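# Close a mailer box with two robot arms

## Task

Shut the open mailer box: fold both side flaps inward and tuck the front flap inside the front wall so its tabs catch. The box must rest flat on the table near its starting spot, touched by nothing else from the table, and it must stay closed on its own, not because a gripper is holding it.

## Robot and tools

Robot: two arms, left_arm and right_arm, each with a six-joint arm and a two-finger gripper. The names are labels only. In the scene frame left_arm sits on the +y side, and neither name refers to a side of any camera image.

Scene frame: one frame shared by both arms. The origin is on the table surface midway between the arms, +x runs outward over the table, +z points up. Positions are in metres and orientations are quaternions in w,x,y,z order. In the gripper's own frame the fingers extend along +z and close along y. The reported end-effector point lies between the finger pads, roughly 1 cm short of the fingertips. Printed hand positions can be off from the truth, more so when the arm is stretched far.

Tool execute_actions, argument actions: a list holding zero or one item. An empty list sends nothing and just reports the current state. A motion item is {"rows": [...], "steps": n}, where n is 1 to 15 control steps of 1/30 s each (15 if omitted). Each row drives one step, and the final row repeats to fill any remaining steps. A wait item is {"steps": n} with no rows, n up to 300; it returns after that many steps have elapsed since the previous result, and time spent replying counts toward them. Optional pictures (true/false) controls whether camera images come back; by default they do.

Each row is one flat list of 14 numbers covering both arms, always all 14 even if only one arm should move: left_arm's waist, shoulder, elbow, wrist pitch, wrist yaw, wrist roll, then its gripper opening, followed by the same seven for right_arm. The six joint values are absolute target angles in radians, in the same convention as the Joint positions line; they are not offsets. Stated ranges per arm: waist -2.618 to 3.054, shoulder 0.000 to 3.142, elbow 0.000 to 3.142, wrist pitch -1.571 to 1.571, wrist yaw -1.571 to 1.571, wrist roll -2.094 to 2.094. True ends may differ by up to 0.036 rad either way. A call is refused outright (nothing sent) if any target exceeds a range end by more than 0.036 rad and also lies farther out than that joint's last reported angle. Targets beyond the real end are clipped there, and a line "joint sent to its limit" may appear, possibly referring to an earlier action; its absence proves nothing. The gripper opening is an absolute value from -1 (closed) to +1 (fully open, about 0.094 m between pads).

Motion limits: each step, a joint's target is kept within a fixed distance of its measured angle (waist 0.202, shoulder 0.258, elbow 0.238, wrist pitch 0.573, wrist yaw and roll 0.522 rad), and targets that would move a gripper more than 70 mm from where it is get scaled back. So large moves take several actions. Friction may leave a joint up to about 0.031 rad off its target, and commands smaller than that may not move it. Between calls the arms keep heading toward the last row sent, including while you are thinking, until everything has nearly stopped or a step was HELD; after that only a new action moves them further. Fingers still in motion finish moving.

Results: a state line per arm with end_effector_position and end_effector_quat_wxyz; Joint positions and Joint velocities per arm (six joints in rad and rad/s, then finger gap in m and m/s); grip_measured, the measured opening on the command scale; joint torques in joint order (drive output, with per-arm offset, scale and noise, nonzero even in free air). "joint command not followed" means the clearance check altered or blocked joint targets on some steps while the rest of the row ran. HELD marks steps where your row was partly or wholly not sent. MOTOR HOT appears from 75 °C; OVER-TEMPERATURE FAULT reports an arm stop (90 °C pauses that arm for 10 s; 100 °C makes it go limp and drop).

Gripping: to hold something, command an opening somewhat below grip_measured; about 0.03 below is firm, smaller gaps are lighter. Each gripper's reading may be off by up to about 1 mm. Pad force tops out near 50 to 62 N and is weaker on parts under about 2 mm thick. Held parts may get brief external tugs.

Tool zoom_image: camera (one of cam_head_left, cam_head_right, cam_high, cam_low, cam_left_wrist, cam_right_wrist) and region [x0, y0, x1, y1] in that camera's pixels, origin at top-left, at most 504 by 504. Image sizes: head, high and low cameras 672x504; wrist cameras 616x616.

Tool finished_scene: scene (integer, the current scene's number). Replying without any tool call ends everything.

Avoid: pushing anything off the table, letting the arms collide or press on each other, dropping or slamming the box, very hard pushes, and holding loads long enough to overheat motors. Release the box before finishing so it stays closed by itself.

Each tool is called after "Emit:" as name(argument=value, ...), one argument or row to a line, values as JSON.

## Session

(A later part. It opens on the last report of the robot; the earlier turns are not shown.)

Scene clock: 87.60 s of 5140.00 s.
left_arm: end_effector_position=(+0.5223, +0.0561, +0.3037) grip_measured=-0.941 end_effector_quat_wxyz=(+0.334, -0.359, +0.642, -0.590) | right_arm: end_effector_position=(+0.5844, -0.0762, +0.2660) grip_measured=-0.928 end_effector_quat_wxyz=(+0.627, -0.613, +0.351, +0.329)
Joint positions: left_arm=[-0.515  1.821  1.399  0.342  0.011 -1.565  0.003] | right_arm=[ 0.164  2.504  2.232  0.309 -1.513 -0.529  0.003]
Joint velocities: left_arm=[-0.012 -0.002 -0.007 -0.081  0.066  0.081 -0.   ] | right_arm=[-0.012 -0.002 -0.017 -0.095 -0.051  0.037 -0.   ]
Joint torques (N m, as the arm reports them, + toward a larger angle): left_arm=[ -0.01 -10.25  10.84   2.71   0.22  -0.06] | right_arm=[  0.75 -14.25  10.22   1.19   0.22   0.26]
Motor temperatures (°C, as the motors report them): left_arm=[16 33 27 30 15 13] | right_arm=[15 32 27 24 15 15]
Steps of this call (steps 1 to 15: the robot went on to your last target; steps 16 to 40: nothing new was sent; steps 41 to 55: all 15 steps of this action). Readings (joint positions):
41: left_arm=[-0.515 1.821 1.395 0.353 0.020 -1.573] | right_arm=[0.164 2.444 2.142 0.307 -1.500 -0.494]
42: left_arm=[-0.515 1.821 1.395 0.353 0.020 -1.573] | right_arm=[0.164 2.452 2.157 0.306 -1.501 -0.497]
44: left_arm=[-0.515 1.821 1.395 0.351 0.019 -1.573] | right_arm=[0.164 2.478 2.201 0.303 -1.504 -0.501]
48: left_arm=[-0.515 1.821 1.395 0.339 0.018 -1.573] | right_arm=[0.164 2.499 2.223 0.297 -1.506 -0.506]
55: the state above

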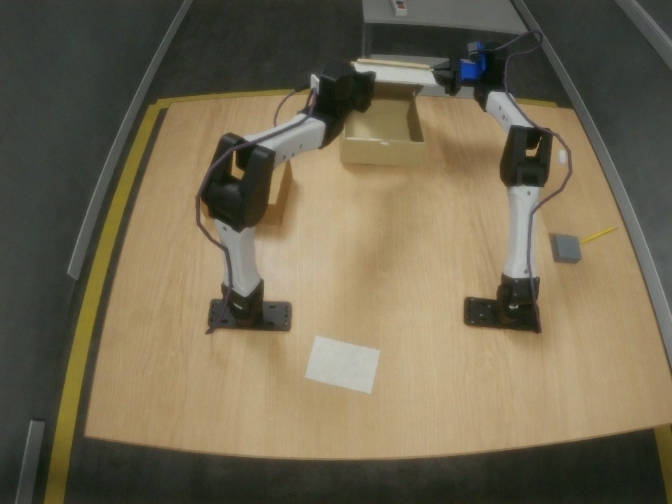

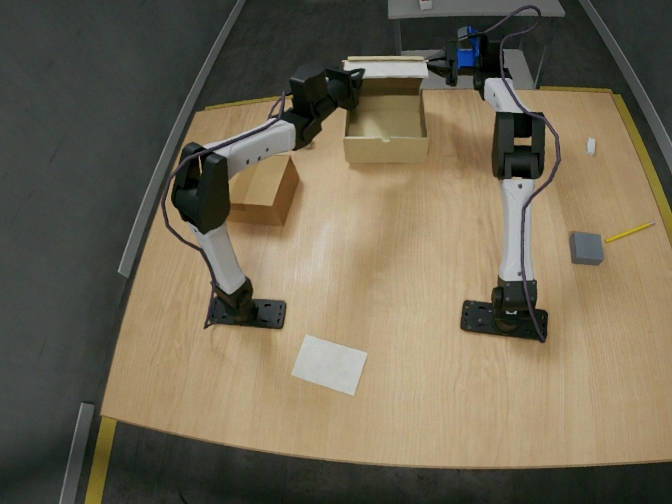

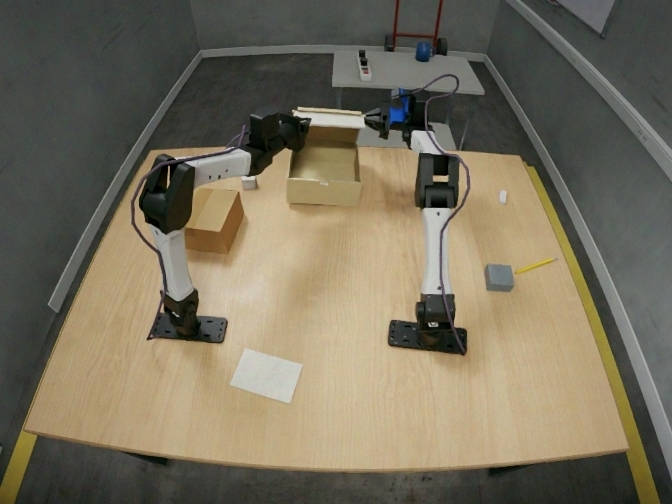

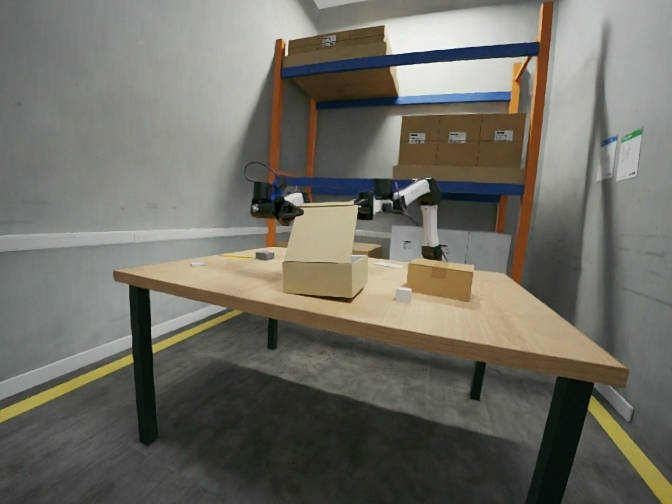

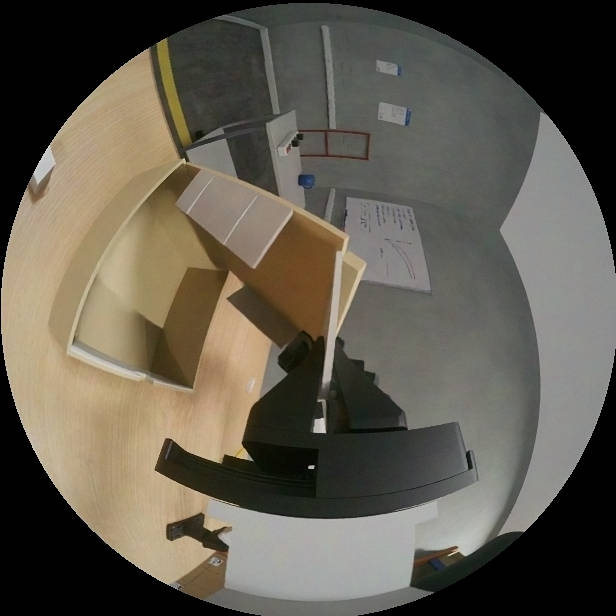

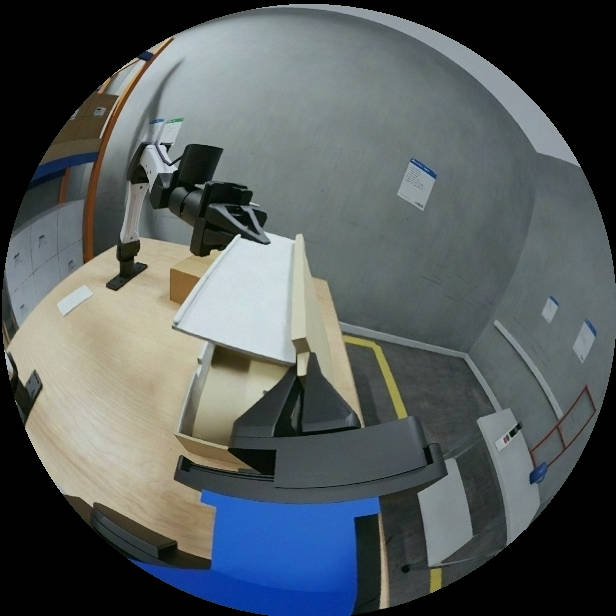

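Emit:
execute_actions(
  actions=[
    {"rows":[[-0.52,1.82,1.41,0.36,0.03,-1.57,-0.2,0.17,2.52,2.24,0.28,-1.5,-0.54,-0.965],[-0.52,1.82,1.41,0.36,0.03,-1.57,-0.2,0.17,2.52,2.24,0.28,-1.5,-0.54,-0.965],[-0.52,1.82,1.41,0.36,0.03,-1.57,-0.2,0.17,2.52,2.24,0.28,-1.5,-0.54,-0.965],[-0.52,1.82,1.41,0.36,0.03,-1.57,-0.2,0.17,2.52,2.24,0.28,-1.5,-0.54,-0.965],[-0.52,1.74,1.31,0.36,0.03,-1.57,-0.2,0.17,2.52,2.24,0.28,-1.5,-0.54,-0.965],[-0.52,1.74,1.31,0.36,0.03,-1.57,-0.2,0.17,2.52,2.24,0.28,-1.5,-0.54,-0.965],[-0.52,1.74,1.31,0.36,0.03,-1.57,-0.2,0.17,2.52,2.24,0.28,-1.5,-0.54,-0.965],[-0.52,1.64,1.21,0.36,0.03,-1.57,-0.2,0.17,2.52,2.24,0.28,-1.5,-0.54,-0.965],[-0.52,1.64,1.21,0.36,0.03,-1.57,-0.2,0.17,2.52,2.24,0.28,-1.5,-0.54,-0.965],[-0.52,1.64,1.21,0.36,0.03,-1.57,-0.2,0.17,2.52,2.24,0.28,-1.5,-0.54,-0.965],[-0.52,1.54,1.11,0.36,0.03,-1.57,-0.2,0.17,2.52,2.24,0.28,-1.5,-0.54,-0.965],[-0.52,1.54,1.11,0.36,0.03,-1.57,-0.2,0.17,2.52,2.24,0.28,-1.5,-0.54,-0.965],[-0.52,1.54,1.11,0.36,0.03,-1.57,-0.2,0.17,2.52,2.24,0.28,-1.5,-0.54,-0.965],[-0.52,1.42,1.0,0.36,0.03,-1.57,-0.2,0.17,2.52,2.24,0.28,-1.5,-0.54,-0.965]],"steps":15},
  ],
  pictures=false,
)

Emit:
execute_actions(
  actions=[
    {"rows":[[-0.6,1.42,1.0,0.4,-0.1,-1.2,-0.2,0.17,2.47,2.16,0.33,-1.5,-0.58,-0.965],[-0.6,1.42,1.0,0.4,-0.1,-1.2,-0.2,0.17,2.455,2.13,0.345,-1.5,-0.6,-0.965],[-0.65,1.42,1.0,0.4,-0.2,-1.0,-0.2,0.17,2.44,2.1,0.36,-1.5,-0.61,-0.965],[-0.7,1.42,1.0,0.4,-0.3,-0.8,-0.2,0.17,2.425,2.07,0.375,-1.5,-0.63,-0.965],[-0.75,1.42,1.0,0.4,-0.4,-0.6,-0.2,0.17,2.41,2.04,0.39,-1.5,-0.64,-0.965],[-0.8,1.42,1.0,0.4,-0.5,-0.4,-0.2,0.17,2.395,2.01,0.405,-1.5,-0.66,-0.965],[-0.85,1.42,1.0,0.4,-0.6,-0.2,-0.2,0.17,2.38,1.98,0.42,-1.5,-0.67,-0.965],[-0.89,1.42,1.0,0.4,-0.7,0,-0.2,0.17,2.365,1.95,0.435,-1.5,-0.69,-0.965],[-0.89,1.42,1.0,0.4,-0.8,0,-0.2,0.17,2.35,1.92,0.45,-1.5,-0.70,-0.965],[-0.89,1.42,1.0,0.4,-0.9,0,-0.2,0.17,2.335,1.89,0.465,-1.5,-0.72,-0.965],[-0.89,1.42,1.0,0.4,-0.9,0,-0.2,0.17,2.32,1.86,0.48,-1.5,-0.73,-0.965],[-0.89,1.42,1.0,0.4,-0.9,0,-0.2,0.17,2.305,1.83,0.495,-1.5,-0.75,-0.965],[-0.89,1.42,1.0,0.4,-0.9,0,-0.2,0.17,2.29,1.80,0.51,-1.5,-0.77,-0.965]],"steps":15},
  ],
  pictures=false,
)

Emit:
execute_actions(
  actions=[
    {"rows":[[-0.89,1.46,1.03,0.42,-0.9,0,1,0.17,2.285,1.78,0.525,-1.5,-0.79,-0.965],[-0.89,1.5,1.06,0.44,-0.9,0,1,0.17,2.28,1.76,0.54,-1.5,-0.81,-0.965],[-0.89,1.54,1.09,0.45,-0.9,0,1,0.17,2.275,1.74,0.555,-1.5,-0.83,-0.965],[-0.89,1.58,1.12,0.46,-0.9,0,1,0.17,2.27,1.72,0.57,-1.5,-0.845,-0.965],[-0.89,1.62,1.15,0.47,-0.9,0,1,0.17,2.265,1.70,0.585,-1.5,-0.86,-0.965],[-0.89,1.66,1.18,0.48,-0.9,0,1,0.17,2.26,1.68,0.60,-1.5,-0.88,-0.965],[-0.89,1.7,1.21,0.49,-0.9,0,1,0.17,2.255,1.66,0.615,-1.5,-0.9,-0.965],[-0.89,1.74,1.24,0.5,-0.9,0,1,0.17,2.25,1.64,0.63,-1.5,-0.915,-0.965],[-0.89,1.78,1.27,0.51,-0.9,0,1,0.17,2.245,1.62,0.645,-1.5,-0.93,-0.965],[-0.89,1.82,1.31,0.52,-0.9,0,1,0.17,2.24,1.60,0.66,-1.5,-0.95,-0.965],[-0.89,1.86,1.35,0.53,-0.9,0,1,0.17,2.235,1.58,0.675,-1.5,-0.965,-0.965],[-0.89,1.9,1.39,0.53,-0.9,0,1,0.17,2.23,1.56,0.69,-1.5,-0.98,-0.965],[-0.89,1.94,1.42,0.53,-0.9,0,1,0.17,2.23,1.56,0.69,-1.5,-0.98,-0.965]],"steps":15},
  ],
  pictures=false,
)

Emit:
execute_actions(
  actions=[
    {"steps":12},
  ],
)

Scene clock: 91.17 s of 5140.00 s.
left_arm: end_effector_position=(+0.4481, +0.0980, +0.3169) grip_measured=-0.201 end_effector_quat_wxyz=(+0.335, -0.353, +0.636, -0.600) | right_arm: end_effector_position=(+0.5848, -0.0760, +0.2657) grip_measured=-0.928 end_effector_quat_wxyz=(+0.628, -0.613, +0.350, +0.327)
Joint positions: left_arm=[-0.515  1.495  1.072  0.366  0.021 -1.567  0.038] | right_arm=[ 0.164  2.504  2.232  0.305 -1.511 -0.539  0.003]
Joint velocities: left_arm=[ 0.007 -1.316 -1.175 -0.022 -0.022 -0.037 -0.   ] | right_arm=[-0.007 -0.012 -0.002  0.022  0.007 -0.081 -0.   ]
Joint torques (N m, as the arm reports them, + toward a larger angle): left_arm=[-0.07 -6.8   9.92  2.48  0.12  0.07] | right_arm=[  0.57 -14.31  10.24   1.25   0.13   0.13]
Motor temperatures (°C, as the motors report them): left_arm=[16 34 28 30 15 13] | right_arm=[15 33 27 23 15 15]
Steps of this call (steps 1 to 15: the robot went on to your last target; steps 16 to 90: nothing new was sent; then 0.07 s passed at rest; steps 91 to 105: all 15 steps of this action). Readings (joint positions):
91: left_arm=[-0.515 1.821 1.399 0.342 0.011 -1.561] | right_arm=[0.164 2.504 2.232 0.309 -1.514 -0.531]
92: left_arm=[-0.515 1.821 1.399 0.343 0.013 -1.562] | right_arm=[0.164 2.504 2.232 0.308 -1.511 -0.533]
94: left_arm=[-0.515 1.821 1.399 0.345 0.015 -1.564] | right_arm=[0.164 2.504 2.232 0.306 -1.511 -0.535]
98: left_arm=[-0.515 1.751 1.310 0.358 0.019 -1.565] | right_arm=[0.164 2.504 2.232 0.305 -1.511 -0.538]
105: the state above

Scene clock: 91.67 s of 5140.00 s.
left_arm: end_effector_position=(+0.3806, +0.0861, +0.3295) grip_measured=-0.201 end_effector_quat_wxyz=(+0.690, -0.030, +0.711, -0.132) | right_arm: end_effector_position=(+0.5457, -0.0770, +0.2479) grip_measured=-0.928 end_effector_quat_wxyz=(+0.652, -0.638, +0.306, +0.273)
Joint positions: left_arm=[-0.897  1.424  1.018  0.388 -0.768 -0.244  0.038] | right_arm=[ 0.164  2.311  1.83   0.478 -1.499 -0.732  0.003]
Joint velocities: left_arm=[ 0.032 -0.007  0.002  0.022 -0.857  1.619  0.001] | right_arm=[-0.002 -0.129 -0.266  0.11   0.037 -0.168  0.001]
Joint torques (N m, as the arm reports them, + toward a larger angle): left_arm=[ 0.8  -6.63  7.89  2.33 -0.02  0.06] | right_arm=[  0.65 -15.13   8.08   1.56  -0.03   0.11]
Motor temperatures (°C, as the motors report them): left_arm=[16 33 28 30 15 13] | right_arm=[15 33 27 23 15 15]
Steps of this call (steps 1 to 15: all 15 steps of this action). Readings (joint positions):
1: left_arm=[-0.525 1.458 1.041 0.366 -0.002 -1.510] | right_arm=[0.164 2.499 2.220 0.310 -1.509 -0.545]
2: left_arm=[-0.543 1.437 1.026 0.369 -0.025 -1.449] | right_arm=[0.164 2.487 2.195 0.320 -1.508 -0.557]
4: left_arm=[-0.609 1.424 1.022 0.381 -0.102 -1.271] | right_arm=[0.164 2.459 2.138 0.344 -1.505 -0.583]
8: left_arm=[-0.810 1.424 1.020 0.388 -0.366 -0.873] | right_arm=[0.164 2.401 2.018 0.394 -1.502 -0.638]
15: the state above

Scene clock: 92.17 s of 5140.00 s.
left_arm: end_effector_position=(+0.4567, +0.0096, +0.2866) grip_measured=+1.000 end_effector_quat_wxyz=(+0.702, +0.013, +0.712, -0.009) | right_arm: end_effector_position=(+0.5340, -0.0772, +0.2356) grip_measured=-0.928 end_effector_quat_wxyz=(+0.664, -0.651, +0.275, +0.243)
Joint positions: left_arm=[-0.896  1.918  1.393  0.5   -0.884 -0.012  0.094] | right_arm=[ 0.164  2.28   1.725  0.554 -1.502 -0.821  0.003]
Joint velocities: left_arm=[ 0.007  0.501  0.237  0.037 -0.007  0.081  0.   ] | right_arm=[-0.007  0.002 -0.007 -0.007 -0.051  0.037  0.   ]
Joint torques (N m, as the arm reports them, + toward a larger angle): left_arm=[  0.97 -11.31  10.46   2.43  -0.14   0.05] | right_arm=[  0.32 -13.74   9.64   1.44   0.03   0.24]
Motor temperatures (°C, as the motors report them): left_arm=[16 33 28 30 15 13] | right_arm=[15 33 27 23 15 15]
A step of this action was HELD (marked below), so the robot has no last target. An arm can still carry out its HELD step.
Steps of this call (steps 1 to 15: all 15 steps of this action). Readings (joint positions):
1: left_arm=[-0.896 1.425 1.018 0.391 -0.794 -0.196] | right_arm=[0.164 2.307 1.819 0.485 -1.499 -0.741]
2: left_arm=[-0.896 1.435 1.023 0.398 -0.816 -0.158] | right_arm=[0.164 2.303 1.804 0.495 -1.499 -0.753]
4: left_arm=[-0.896 1.486 1.066 0.418 -0.847 -0.104] | right_arm=[0.164 2.292 1.769 0.520 -1.499 -0.782]
7: left_arm=[-0.896 1.606 1.157 0.451 -0.869 -0.055] | right_arm=[0.164 2.280 1.725 0.553 -1.502 -0.820] HELD
8: left_arm=[-0.896 1.648 1.186 0.461 -0.873 -0.046] | right_arm=[0.164 2.280 1.725 0.553 -1.502 -0.821] HELD
9: left_arm=[-0.896 1.691 1.215 0.469 -0.876 -0.038] | right_arm=[0.164 2.280 1.725 0.553 -1.502 -0.821] HELD
10: left_arm=[-0.896 1.733 1.245 0.476 -0.879 -0.031] | right_arm=[0.164 2.280 1.725 0.553 -1.502 -0.821] HELD
11: left_arm=[-0.896 1.776 1.279 0.482 -0.881 -0.026] | right_arm=[0.164 2.280 1.725 0.554 -1.502 -0.821] HELD
12: left_arm=[-0.896 1.820 1.315 0.487 -0.883 -0.021] | right_arm=[0.164 2.280 1.725 0.554 -1.502 -0.821] HELD
13: left_arm=[-0.896 1.862 1.351 0.492 -0.884 -0.018] | right_arm=[0.164 2.280 1.725 0.554 -1.502 -0.821] HELD
14: left_arm=[-0.896 1.895 1.379 0.498 -0.884 -0.015] | right_arm=[0.164 2.280 1.725 0.554 -1.502 -0.821] HELD
15: the state above HELD
joint command not followed: on one or more control steps a check withheld the commanded joint targets of the right arm, and it was not sent them on those steps. On the call's last step the targets were still withheld.
cause: the commanded joint targets would bring two parts of the arm too close to each other (its wrist (the part past joint 4) and its wrist camera, with joints 5 (wrist yaw) and 6 (wrist roll) between them); next, command targets that bring no two parts of the arm closer together.

Scene clock: 92.57 s of 5140.00 s.
left_arm: end_effector_position=(+0.4595, +0.0068, +0.2854) grip_measured=+1.000 end_effector_quat_wxyz=(+0.704, +0.011, +0.710, -0.007) | right_arm: end_effector_position=(+0.5340, -0.0772, +0.2356) grip_measured=-0.928 end_effector_quat_wxyz=(+0.664, -0.651, +0.275, +0.243)
Joint positions: left_arm=[-0.896  1.937  1.407  0.517 -0.889 -0.005  0.094] | right_arm=[ 0.164  2.28   1.725  0.554 -1.502 -0.821  0.003]
Joint velocities: left_arm=[-0.002  0.007 -0.007 -0.022  0.066 -0.051  0.   ] | right_arm=[-0.007  0.017  0.022 -0.022  0.037  0.022 -0.001]
Joint torques (N m, as the arm reports them, + toward a larger angle): left_arm=[  0.92 -10.61  10.51   2.29  -0.06   0.07] | right_arm=[  0.27 -13.74   9.73   1.42   0.02   0.24]
Motor temperatures (°C, as the motors report them): left_arm=[16 33 28 30 15 13] | right_arm=[15 33 27 23 15 15]
Steps of this call (steps 1 to 12: nothing new was sent). Readings (joint positions):
1: left_arm=[-0.896 1.930 1.397 0.500 -0.884 -0.010] | right_arm=[0.164 2.280 1.725 0.554 -1.502 -0.821]
2: left_arm=[-0.896 1.936 1.397 0.500 -0.884 -0.009] | right_arm=[0.164 2.280 1.725 0.554 -1.502 -0.821]
4: left_arm=[-0.896 1.937 1.397 0.501 -0.886 -0.007] | right_arm=[0.164 2.280 1.725 0.554 -1.502 -0.821]
8: left_arm=[-0.896 1.937 1.406 0.512 -0.888 -0.005] | right_arm=[0.164 2.280 1.725 0.554 -1.502 -0.821]
12: the state above

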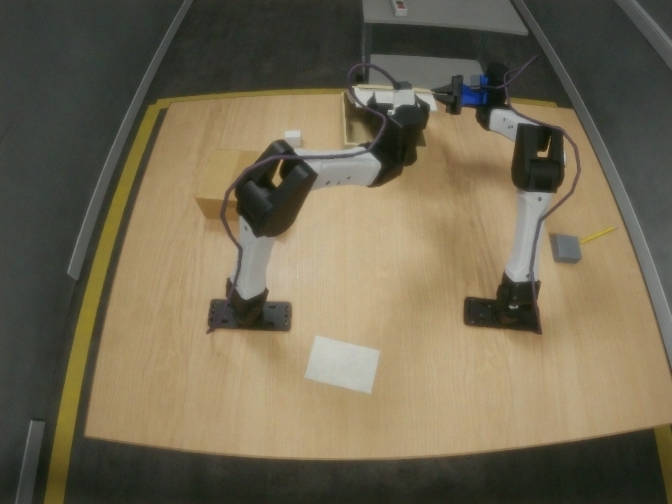

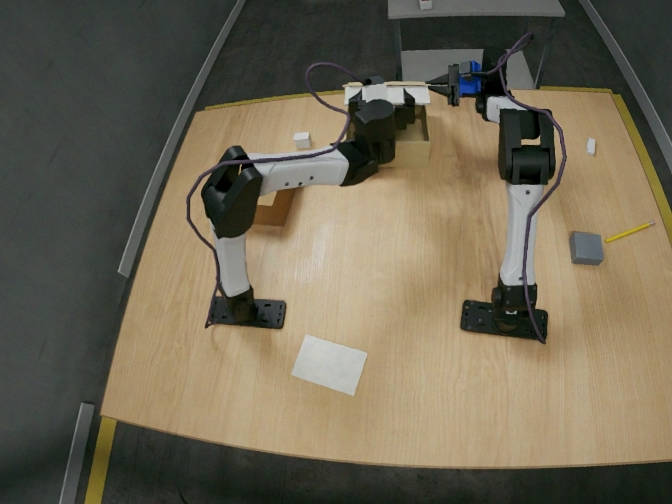

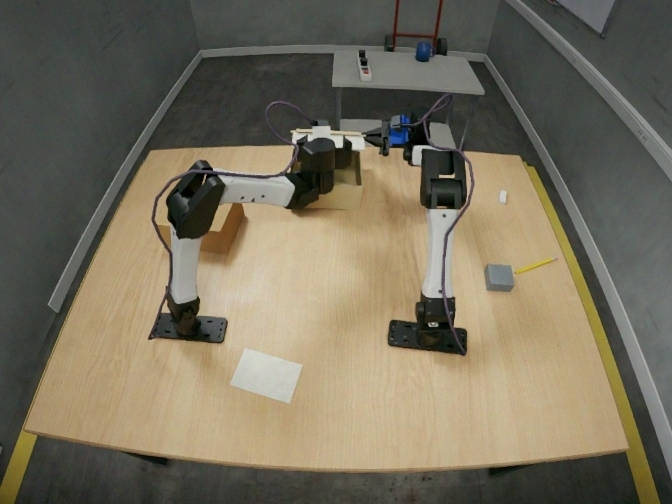

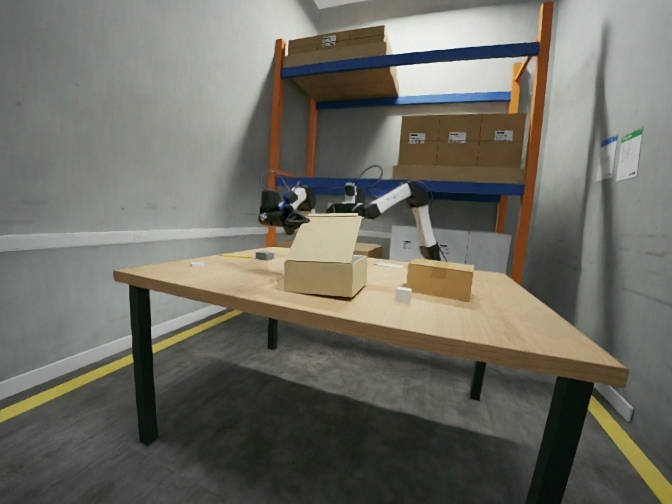

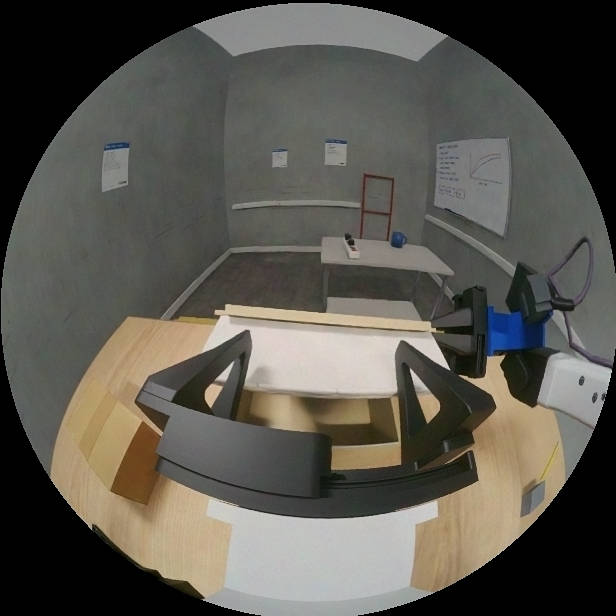

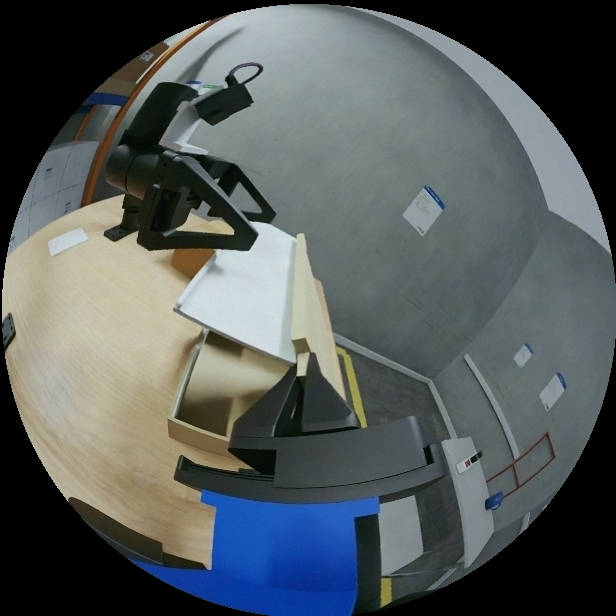

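Emit:
execute_actions(
  actions=[
    {"rows":[[-0.87,1.98,1.47,0.52,-0.88,0,1,0.17,2.28,1.725,0.555,-1.5,-0.82,-0.965],[-0.87,1.98,1.47,0.52,-0.88,0,1,0.17,2.28,1.725,0.555,-1.5,-0.82,-0.965],[-0.84,2.03,1.53,0.51,-0.85,0,1,0.17,2.28,1.725,0.555,-1.5,-0.82,-0.965],[-0.84,2.03,1.53,0.51,-0.85,0,1,0.17,2.28,1.725,0.555,-1.5,-0.82,-0.965],[-0.84,2.03,1.53,0.51,-0.85,0,1,0.17,2.28,1.725,0.555,-1.5,-0.82,-0.965],[-0.84,2.03,1.53,0.51,-0.85,0,1,0.17,2.28,1.725,0.555,-1.5,-0.82,-0.965],[-0.84,2.04,1.51,0.54,-0.85,0,1,0.17,2.28,1.725,0.555,-1.5,-0.82,-0.965],[-0.84,2.05,1.49,0.57,-0.85,0,1,0.17,2.28,1.725,0.555,-1.5,-0.82,-0.965],[-0.84,2.06,1.475,0.595,-0.85,0,1,0.17,2.28,1.725,0.555,-1.5,-0.82,-0.965],[-0.84,2.07,1.46,0.62,-0.85,0,1,0.17,2.28,1.725,0.555,-1.5,-0.82,-0.965],[-0.84,2.08,1.445,0.645,-0.85,0,1,0.17,2.28,1.725,0.555,-1.5,-0.82,-0.965],[-0.84,2.09,1.43,0.67,-0.85,0,1,0.17,2.28,1.725,0.555,-1.5,-0.82,-0.965],[-0.84,2.10,1.415,0.695,-0.85,0,1,0.17,2.28,1.725,0.555,-1.5,-0.82,-0.965]],"steps":15},
  ],
  pictures=false,
)

Emit:
execute_actions(
  actions=[
    {"steps":10},
  ],
)

Scene clock: 94.63 s of 5140.00 s.
left_arm: end_effector_position=(+0.4940, +0.0102, +0.2551) grip_measured=+1.000 end_effector_quat_wxyz=(+0.713, -0.008, +0.702, -0.004) | right_arm: end_effector_position=(+0.5352, -0.0772, +0.2354) grip_measured=-0.928 end_effector_quat_wxyz=(+0.665, -0.651, +0.275, +0.239)
Joint positions: left_arm=[-0.839  2.069  1.443  0.649 -0.864  0.001  0.094] | right_arm=[ 0.164  2.28   1.725  0.555 -1.495 -0.827  0.003]
Joint velocities: left_arm=[-0.007  0.232 -0.203  0.388 -0.022 -0.022  0.   ] | right_arm=[-0.007  0.037  0.007  0.051  0.168 -0.066 -0.   ]
Joint torques (N m, as the arm reports them, + toward a larger angle): left_arm=[  0.26 -10.4    7.64   2.14   0.16  -0.02] | right_arm=[  0.52 -14.12   9.1    1.47  -0.33   0.38]
Motor temperatures (°C, as the motors report them): left_arm=[16 34 28 30 15 13] | right_arm=[15 34 27 23 15 15]
Steps of this call (steps 1 to 47: nothing new was sent; steps 48 to 62: all 15 steps of this action). Readings (joint positions):
48: left_arm=[-0.895 1.942 1.416 0.517 -0.889 -0.004] | right_arm=[0.164 2.280 1.725 0.554 -1.502 -0.821]
49: left_arm=[-0.892 1.950 1.432 0.517 -0.889 -0.004] | right_arm=[0.164 2.280 1.725 0.554 -1.502 -0.821]
51: left_arm=[-0.876 1.982 1.487 0.516 -0.879 -0.004] | right_arm=[0.164 2.280 1.725 0.554 -1.502 -0.821]
55: left_arm=[-0.843 2.011 1.515 0.527 -0.868 -0.004] | right_arm=[0.164 2.280 1.725 0.555 -1.502 -0.821]
62: the state above

Scene clock: 94.97 s of 5140.00 s.
left_arm: end_effector_position=(+0.4942, +0.0093, +0.2484) grip_measured=+1.000 end_effector_quat_wxyz=(+0.714, -0.009, +0.700, -0.007) | right_arm: end_effector_position=(+0.5378, -0.0774, +0.2353) grip_measured=-0.928 end_effector_quat_wxyz=(+0.667, -0.649, +0.280, +0.234)
Joint positions: left_arm=[-0.839  2.083  1.431  0.683 -0.863  0.001  0.094] | right_arm=[ 0.164  2.281  1.725  0.555 -1.48  -0.828  0.003]
Joint velocities: left_arm=[-0.012  0.002  0.012  0.051 -0.051 -0.022  0.   ] | right_arm=[-0.002 -0.002  0.017  0.051 -0.037 -0.022 -0.   ]
Joint torques (N m, as the arm reports them, + toward a larger angle): left_arm=[  0.32 -10.47   7.45   2.21   0.17   0.  ] | right_arm=[  0.65 -13.91   9.14   1.5   -0.22   0.25]
Motor temperatures (°C, as the motors report them): left_arm=[16 34 28 30 15 13] | right_arm=[15 34 27 23 15 15]
Steps of this call (steps 1 to 10: the robot went on to your last target). Readings (joint positions):
1: left_arm=[-0.839 2.075 1.437 0.658 -0.864 0.001] | right_arm=[0.164 2.281 1.725 0.555 -1.489 -0.828]
2: left_arm=[-0.839 2.080 1.434 0.664 -0.863 0.001] | right_arm=[0.164 2.281 1.725 0.555 -1.485 -0.828]
4: left_arm=[-0.839 2.083 1.431 0.671 -0.863 0.001] | right_arm=[0.164 2.281 1.725 0.555 -1.484 -0.828]
8: left_arm=[-0.839 2.083 1.431 0.681 -0.863 0.001] | right_arm=[0.164 2.281 1.725 0.555 -1.481 -0.828]
10: the state above

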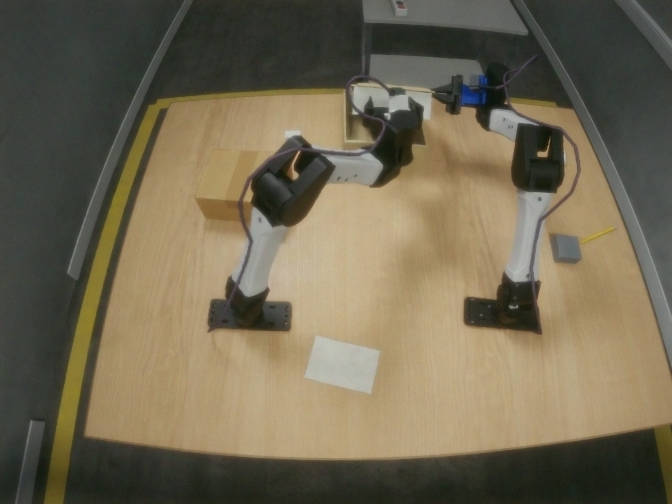

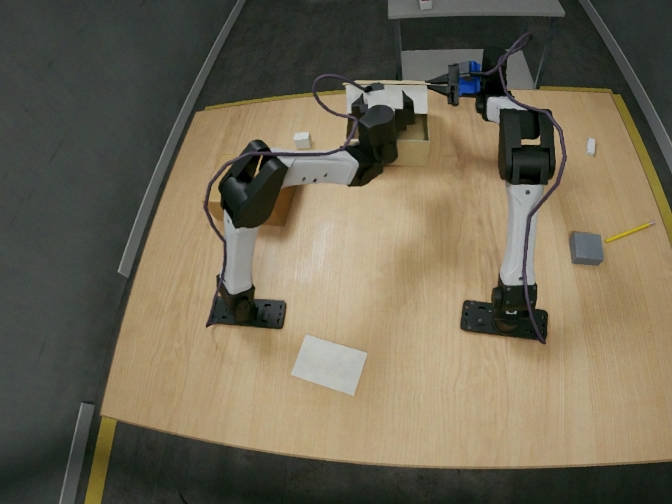

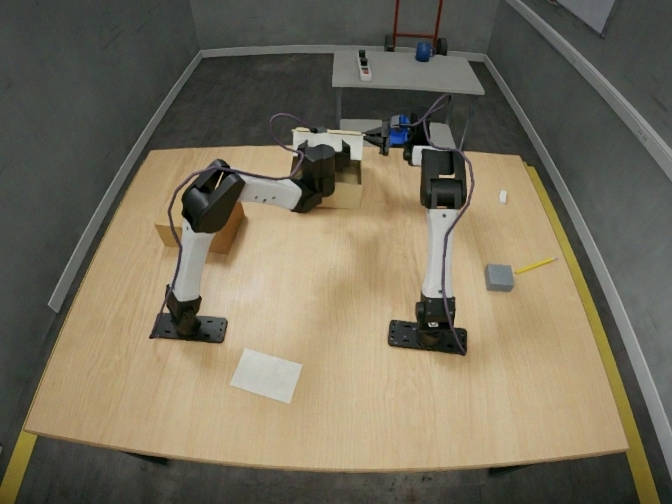

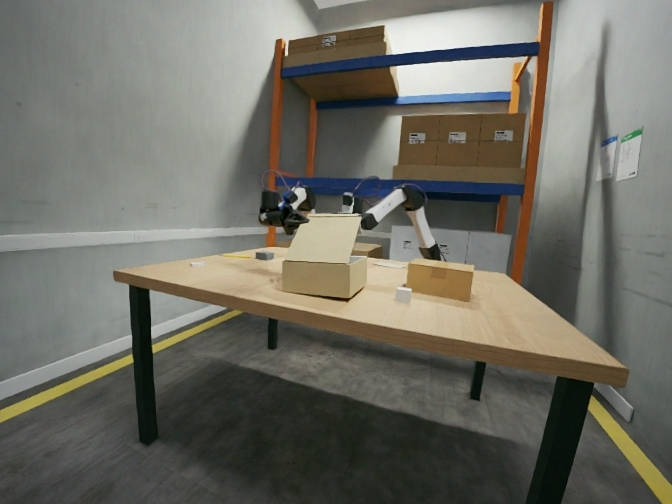

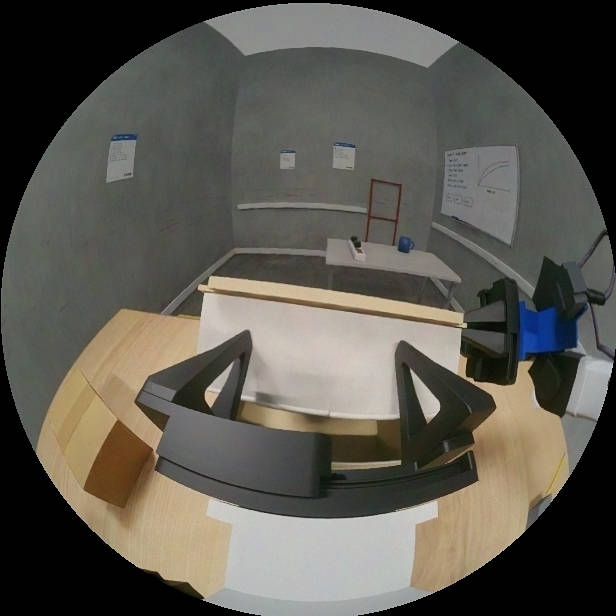

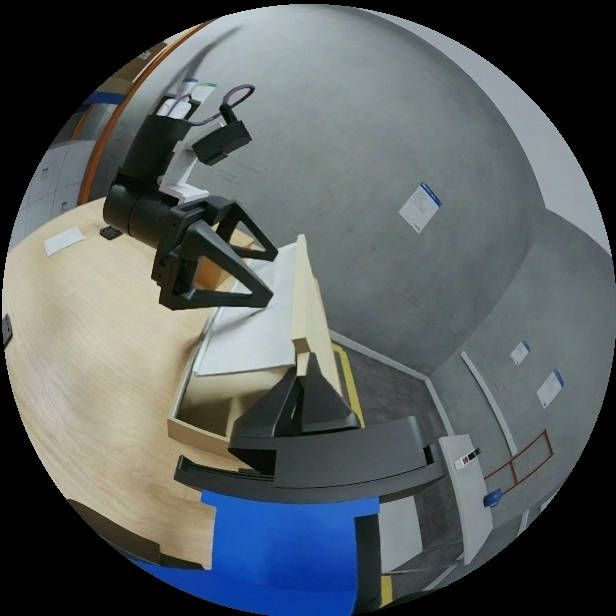

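Folding well. Continue down, then halfway forward.

Emit:
execute_actions(
  actions=[
    {"rows":[[-0.84,2.11,1.40,0.71,-0.85,0,1,0.17,2.28,1.725,0.555,-1.5,-0.82,-0.965],[-0.84,2.12,1.39,0.73,-0.85,0,1,0.17,2.28,1.725,0.555,-1.5,-0.82,-0.965],[-0.84,2.13,1.38,0.75,-0.85,0,1,0.17,2.28,1.725,0.555,-1.5,-0.82,-0.965],[-0.84,2.14,1.37,0.77,-0.85,0,1,0.17,2.28,1.725,0.555,-1.5,-0.82,-0.965],[-0.84,2.14,1.37,0.77,-0.85,0,1,0.17,2.28,1.725,0.555,-1.5,-0.82,-0.965],[-0.84,2.14,1.37,0.77,-0.85,0,1,0.17,2.28,1.725,0.555,-1.5,-0.82,-0.965],[-0.84,2.14,1.37,0.77,-0.85,0,1,0.17,2.28,1.725,0.555,-1.5,-0.82,-0.965],[-0.83,2.15,1.41,0.76,-0.84,0,1,0.17,2.28,1.725,0.555,-1.5,-0.82,-0.965],[-0.82,2.165,1.435,0.75,-0.83,0,1,0.17,2.28,1.725,0.555,-1.5,-0.82,-0.965],[-0.81,2.18,1.46,0.73,-0.82,0,1,0.17,2.28,1.725,0.555,-1.5,-0.82,-0.965],[-0.80,2.195,1.485,0.72,-0.81,0,1,0.17,2.28,1.725,0.555,-1.5,-0.82,-0.965],[-0.79,2.21,1.51,0.71,-0.80,0,1,0.17,2.28,1.725,0.555,-1.5,-0.82,-0.965]],"steps":15},
  ],
  pictures=false,
)

Emit:
execute_actions(
  actions=[
    {"steps":10},
  ],
)

Scene clock: 96.53 s of 5140.00 s.
left_arm: end_effector_position=(+0.5178, +0.0038, +0.2219) grip_measured=+1.000 end_effector_quat_wxyz=(+0.715, -0.006, +0.700, -0.010) | right_arm: end_effector_position=(+0.5410, -0.0776, +0.2353) grip_measured=-0.928 end_effector_quat_wxyz=(+0.669, -0.647, +0.286, +0.228)
Joint positions: left_arm=[-0.807  2.19   1.488  0.734 -0.821  0.001  0.094] | right_arm=[ 0.164  2.281  1.725  0.555 -1.462 -0.828  0.003]
Joint velocities: left_arm=[ 0.09   0.056  0.11  -0.081  0.125  0.007  0.   ] | right_arm=[ 0.007 -0.002  0.022 -0.022  0.139  0.051 -0.   ]
Joint torques (N m, as the arm reports them, + toward a larger angle): left_arm=[  1.42 -11.29  10.48   1.99  -0.05   0.02] | right_arm=[  0.62 -14.04   9.2    1.52  -0.7    0.26]
Motor temperatures (°C, as the motors report them): left_arm=[16 34 28 30 15 13] | right_arm=[15 34 27 23 15 15]
Steps of this call (steps 1 to 30: the robot went on to your last target; steps 31 to 32: nothing new was sent; steps 33 to 47: all 15 steps of this action). Readings (joint positions):
33: left_arm=[-0.839 2.083 1.429 0.690 -0.863 0.001] | right_arm=[0.164 2.281 1.725 0.555 -1.479 -0.828]
34: left_arm=[-0.839 2.083 1.424 0.698 -0.862 0.001] | right_arm=[0.164 2.281 1.725 0.555 -1.479 -0.828]
36: left_arm=[-0.839 2.089 1.411 0.727 -0.862 0.001] | right_arm=[0.164 2.281 1.725 0.555 -1.479 -0.828]
40: left_arm=[-0.839 2.116 1.394 0.752 -0.861 0.001] | right_arm=[0.164 2.281 1.725 0.555 -1.479 -0.828]
47: the state above

Scene clock: 96.87 s of 5140.00 s.
left_arm: end_effector_position=(+0.5190, +0.0033, +0.2219) grip_measured=+1.000 end_effector_quat_wxyz=(+0.714, -0.003, +0.700, -0.011) | right_arm: end_effector_position=(+0.5430, -0.0778, +0.2352) grip_measured=-0.928 end_effector_quat_wxyz=(+0.671, -0.645, +0.290, +0.224)
Joint positions: left_arm=[-0.805  2.191  1.492  0.728 -0.813  0.001  0.094] | right_arm=[ 0.164  2.281  1.725  0.555 -1.45  -0.828  0.003]
Joint velocities: left_arm=[-0.002  0.002  0.002 -0.037  0.007  0.022  0.   ] | right_arm=[ 0.012  0.012 -0.007 -0.022 -0.037  0.007 -0.   ]
Joint torques (N m, as the arm reports them, + toward a larger angle): left_arm=[  1.68 -11.01  10.66   1.99   0.17   0.02] | right_arm=[  0.65 -13.93   9.18   1.53  -0.53   0.25]
Motor temperatures (°C, as the motors report them): left_arm=[16 34 28 30 15 13] | right_arm=[15 34 27 23 15 15]
Steps of this call (steps 1 to 10: the robot went on to your last target). Readings (joint positions):
1: left_arm=[-0.805 2.191 1.490 0.732 -0.815 0.001] | right_arm=[0.164 2.281 1.725 0.555 -1.456 -0.828]
2: left_arm=[-0.805 2.191 1.491 0.730 -0.813 0.001] | right_arm=[0.164 2.281 1.725 0.555 -1.453 -0.828]
4: left_arm=[-0.805 2.191 1.492 0.728 -0.813 0.001] | right_arm=[0.164 2.281 1.725 0.555 -1.451 -0.828]
8: left_arm=[-0.805 2.191 1.492 0.728 -0.813 0.001] | right_arm=[0.164 2.281 1.725 0.555 -1.450 -0.828]
10: the state above

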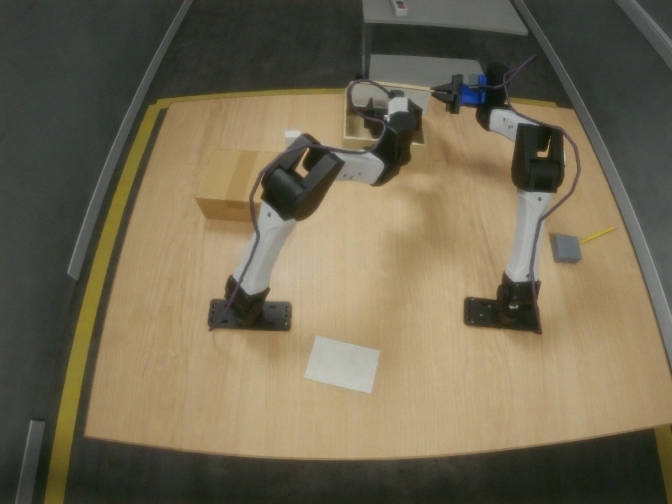

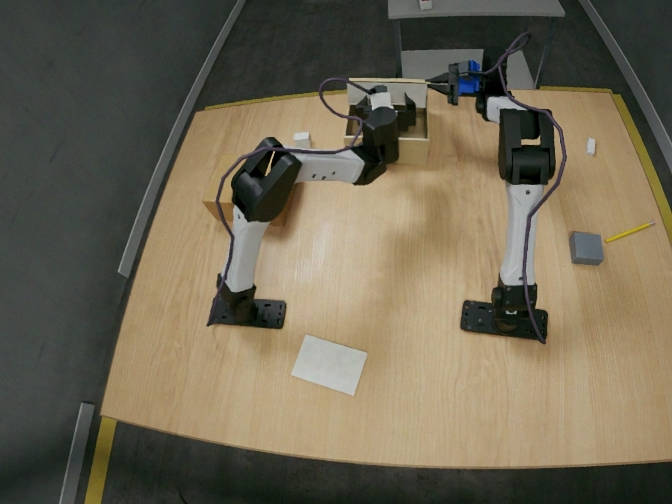

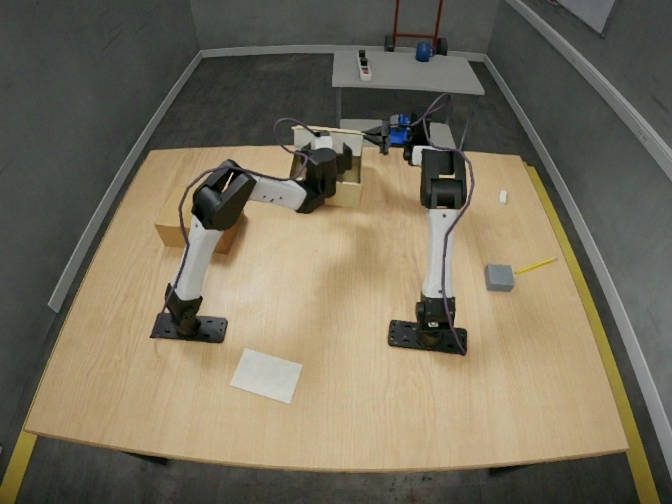

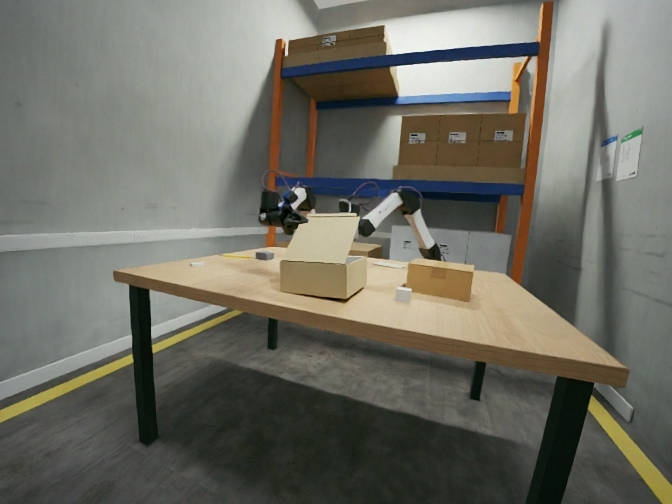

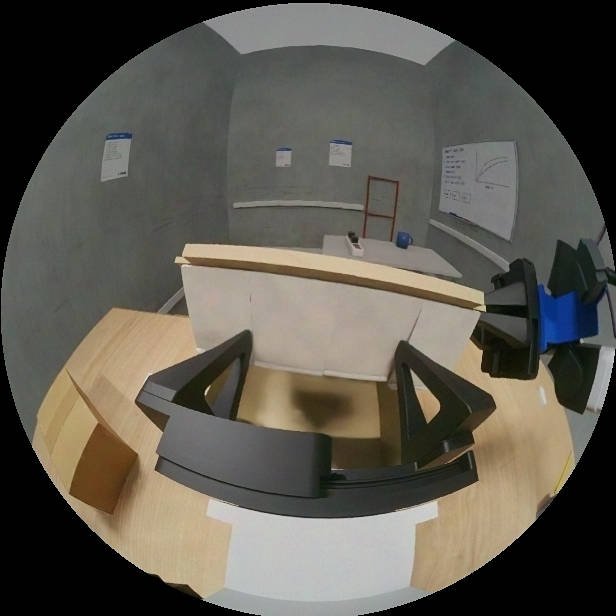

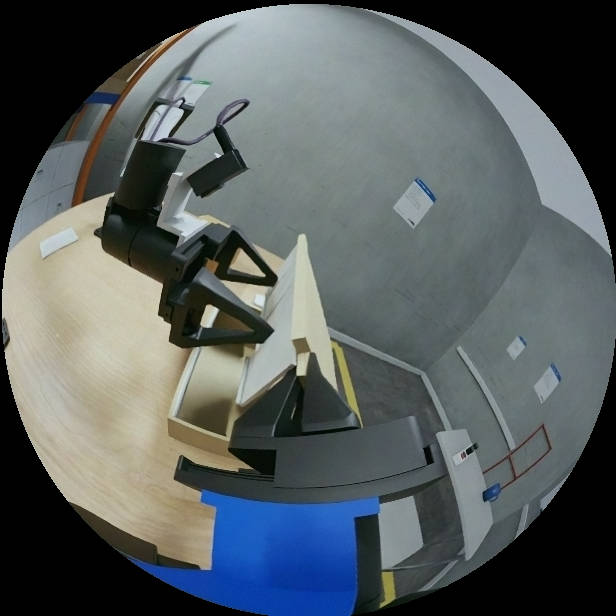

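Emit:
execute_actions(
  actions=[
    {"rows":[[-0.84,2.13,1.38,0.75,-0.85,0,1,0.17,2.28,1.725,0.555,-1.5,-0.82,-0.965],[-0.84,2.13,1.38,0.75,-0.85,0,1,0.17,2.28,1.725,0.555,-1.5,-0.82,-0.965],[-0.84,2.13,1.38,0.75,-0.85,0,1,0.17,2.28,1.725,0.555,-1.5,-0.82,-0.965],[-0.91,2.05,1.26,0.8,-0.92,0,1,0.17,2.28,1.725,0.555,-1.5,-0.82,-0.965],[-0.91,2.05,1.26,0.8,-0.92,0,1,0.17,2.28,1.725,0.555,-1.5,-0.82,-0.965],[-0.91,2.05,1.26,0.8,-0.92,0,1,0.17,2.28,1.725,0.555,-1.5,-0.82,-0.965],[-0.985,1.975,1.145,0.84,-1.0,0,1,0.17,2.28,1.725,0.555,-1.5,-0.82,-0.965],[-0.985,1.975,1.145,0.84,-1.0,0,1,0.17,2.28,1.725,0.555,-1.5,-0.82,-0.965],[-0.985,1.975,1.145,0.84,-1.0,0,1,0.17,2.28,1.725,0.555,-1.5,-0.82,-0.965],[-0.985,1.975,1.145,0.84,-1.0,0,1,0.17,2.28,1.725,0.555,-1.5,-0.82,-0.965],[-0.985,1.975,1.145,0.84,-1.0,0,1,0.17,2.28,1.725,0.555,-1.5,-0.82,-0.85],[-0.985,1.975,1.145,0.84,-1.0,0,1,0.17,2.28,1.725,0.555,-1.5,-0.82,-0.7]],"steps":15},
  ],
  pictures=false,
)

Emit:
execute_actions(
  actions=[
    {"steps":10},
  ],
)

Scene clock: 98.87 s of 5140.00 s.
left_arm: end_effector_position=(+0.4131, -0.0056, +0.2154) grip_measured=+1.000 end_effector_quat_wxyz=(+0.706, +0.019, +0.708, -0.015) | right_arm: end_effector_position=(+0.5361, -0.0773, +0.2353) grip_measured=-0.702 end_effector_quat_wxyz=(+0.666, -0.651, +0.277, +0.237)
Joint positions: left_arm=[-0.998  1.987  1.163  0.82  -0.97   0.001  0.094] | right_arm=[ 0.164  2.281  1.725  0.555 -1.49  -0.828  0.014]
Joint velocities: left_arm=[ 0.095 -0.002 -0.022  0.095 -0.154 -0.022  0.   ] | right_arm=[-0.007 -0.007 -0.007  0.007 -0.007 -0.007  0.002]
Joint torques (N m, as the arm reports them, + toward a larger angle): left_arm=[  1.16 -11.3    6.57   2.19  -0.08   0.01] | right_arm=[  0.8  -13.87   9.06   1.5   -0.08   0.25]
Motor temperatures (°C, as the motors report them): left_arm=[16 34 28 30 15 13] | right_arm=[15 34 27 23 15 15]
Steps of this call (steps 1 to 30: the robot went on to your last target; steps 31 to 45: nothing new was sent; steps 46 to 60: all 15 steps of this action). Readings (joint positions):
46: left_arm=[-0.807 2.182 1.474 0.733 -0.814 0.001] | right_arm=[0.164 2.281 1.725 0.555 -1.450 -0.828]
47: left_arm=[-0.813 2.164 1.441 0.735 -0.819 0.001] | right_arm=[0.164 2.281 1.725 0.555 -1.452 -0.828]
49: left_arm=[-0.833 2.132 1.382 0.745 -0.835 0.001] | right_arm=[0.164 2.281 1.725 0.555 -1.463 -0.828]
53: left_arm=[-0.927 2.032 1.215 0.777 -0.908 0.001] | right_arm=[0.164 2.281 1.725 0.555 -1.479 -0.828]
60: the state above

Scene clock: 99.20 s of 5140.00 s.
left_arm: end_effector_position=(+0.4161, +0.0006, +0.2164) grip_measured=+1.000 end_effector_quat_wxyz=(+0.707, +0.008, +0.707, -0.008) | right_arm: end_effector_position=(+0.5356, -0.0772, +0.2353) grip_measured=-0.702 end_effector_quat_wxyz=(+0.666, -0.651, +0.276, +0.238)
Joint positions: left_arm=[-0.99   1.987  1.163  0.826 -0.987  0.001  0.094] | right_arm=[ 0.164  2.281  1.725  0.555 -1.493 -0.828  0.014]
Joint velocities: left_arm=[-0.007  0.012 -0.007 -0.022  0.066  0.022  0.   ] | right_arm=[ 0.012 -0.007 -0.002 -0.066 -0.022 -0.007 -0.001]
Joint torques (N m, as the arm reports them, + toward a larger angle): left_arm=[  0.72 -11.36   6.55   2.23  -0.07   0.01] | right_arm=[  0.64 -13.91   9.19   1.49  -0.06   0.24]
Motor temperatures (°C, as the motors report them): left_arm=[16 34 28 30 15 13] | right_arm=[15 34 27 23 15 15]
Steps of this call (steps 1 to 10: the robot went on to your last target). Readings (joint positions):
1: left_arm=[-0.995 1.987 1.163 0.821 -0.974 0.001] | right_arm=[0.164 2.281 1.725 0.555 -1.491 -0.828]
2: left_arm=[-0.993 1.987 1.163 0.822 -0.977 0.001] | right_arm=[0.164 2.281 1.725 0.555 -1.491 -0.828]
4: left_arm=[-0.990 1.987 1.163 0.824 -0.982 0.001] | right_arm=[0.164 2.281 1.725 0.555 -1.492 -0.828]
8: left_arm=[-0.990 1.987 1.163 0.825 -0.987 0.001] | right_arm=[0.164 2.281 1.725 0.555 -1.493 -0.828]
10: the state above

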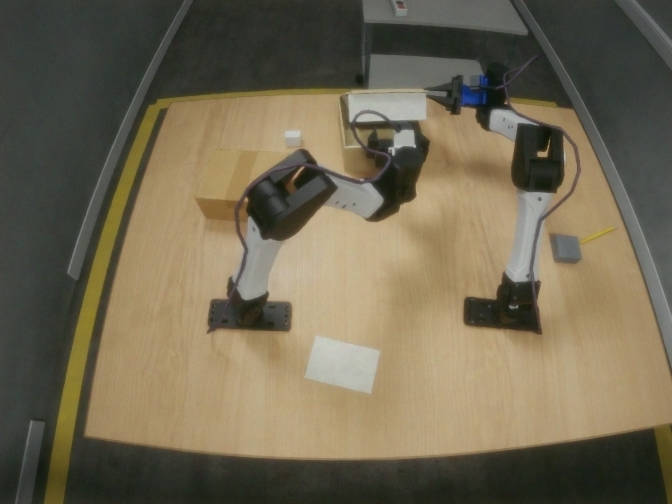

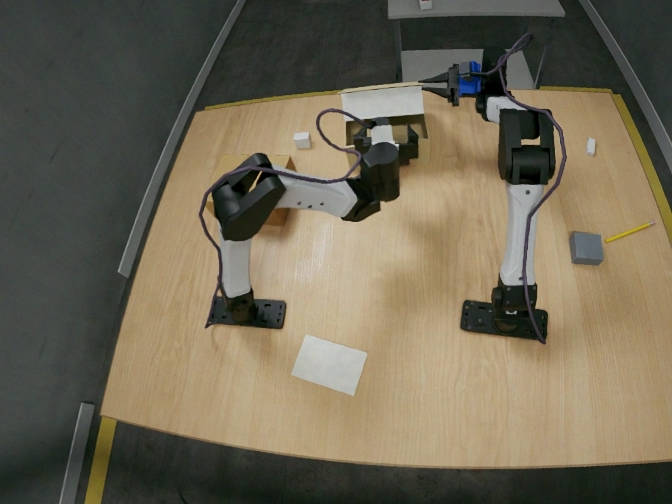

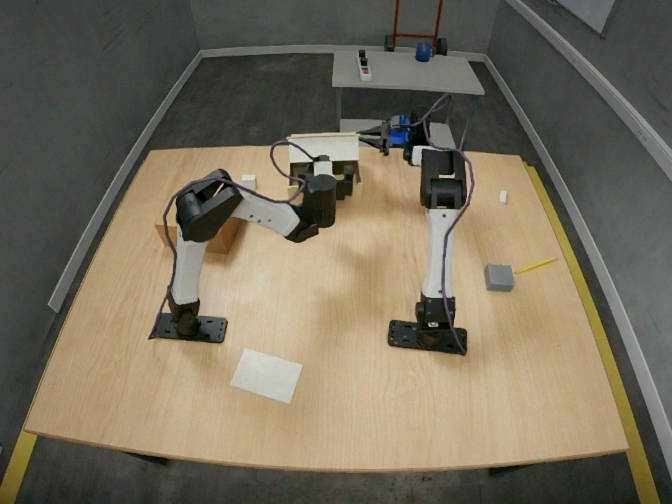

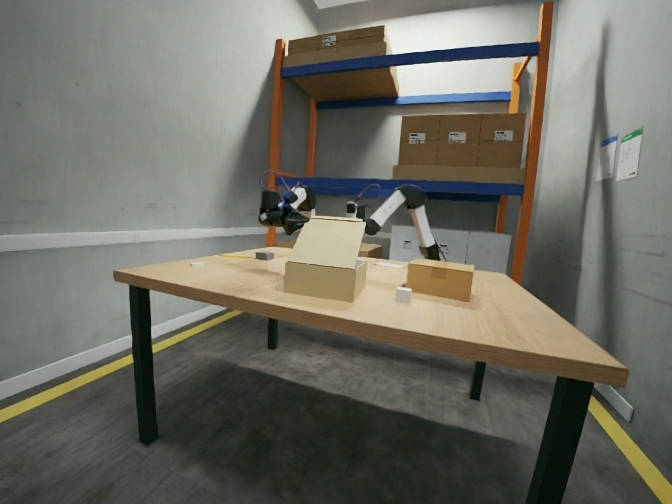

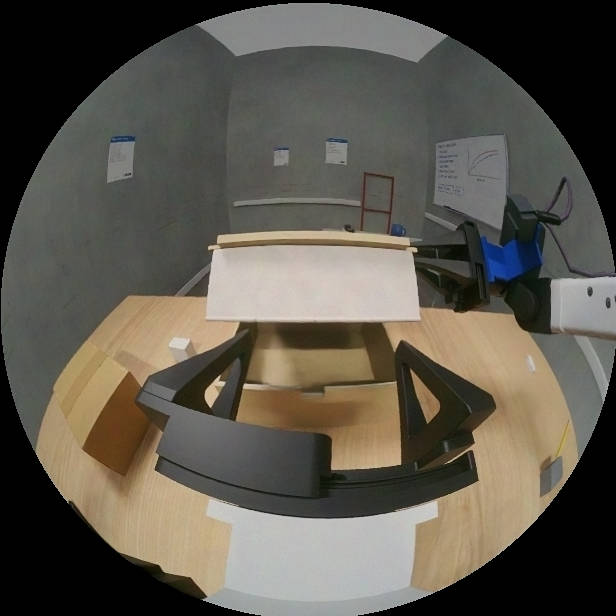

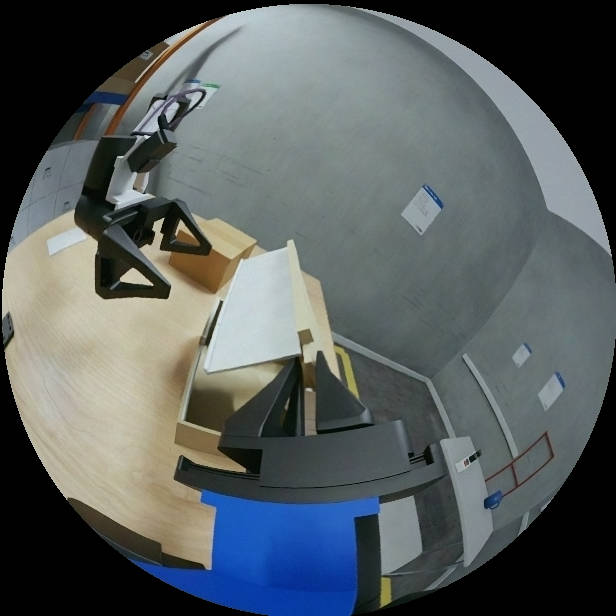

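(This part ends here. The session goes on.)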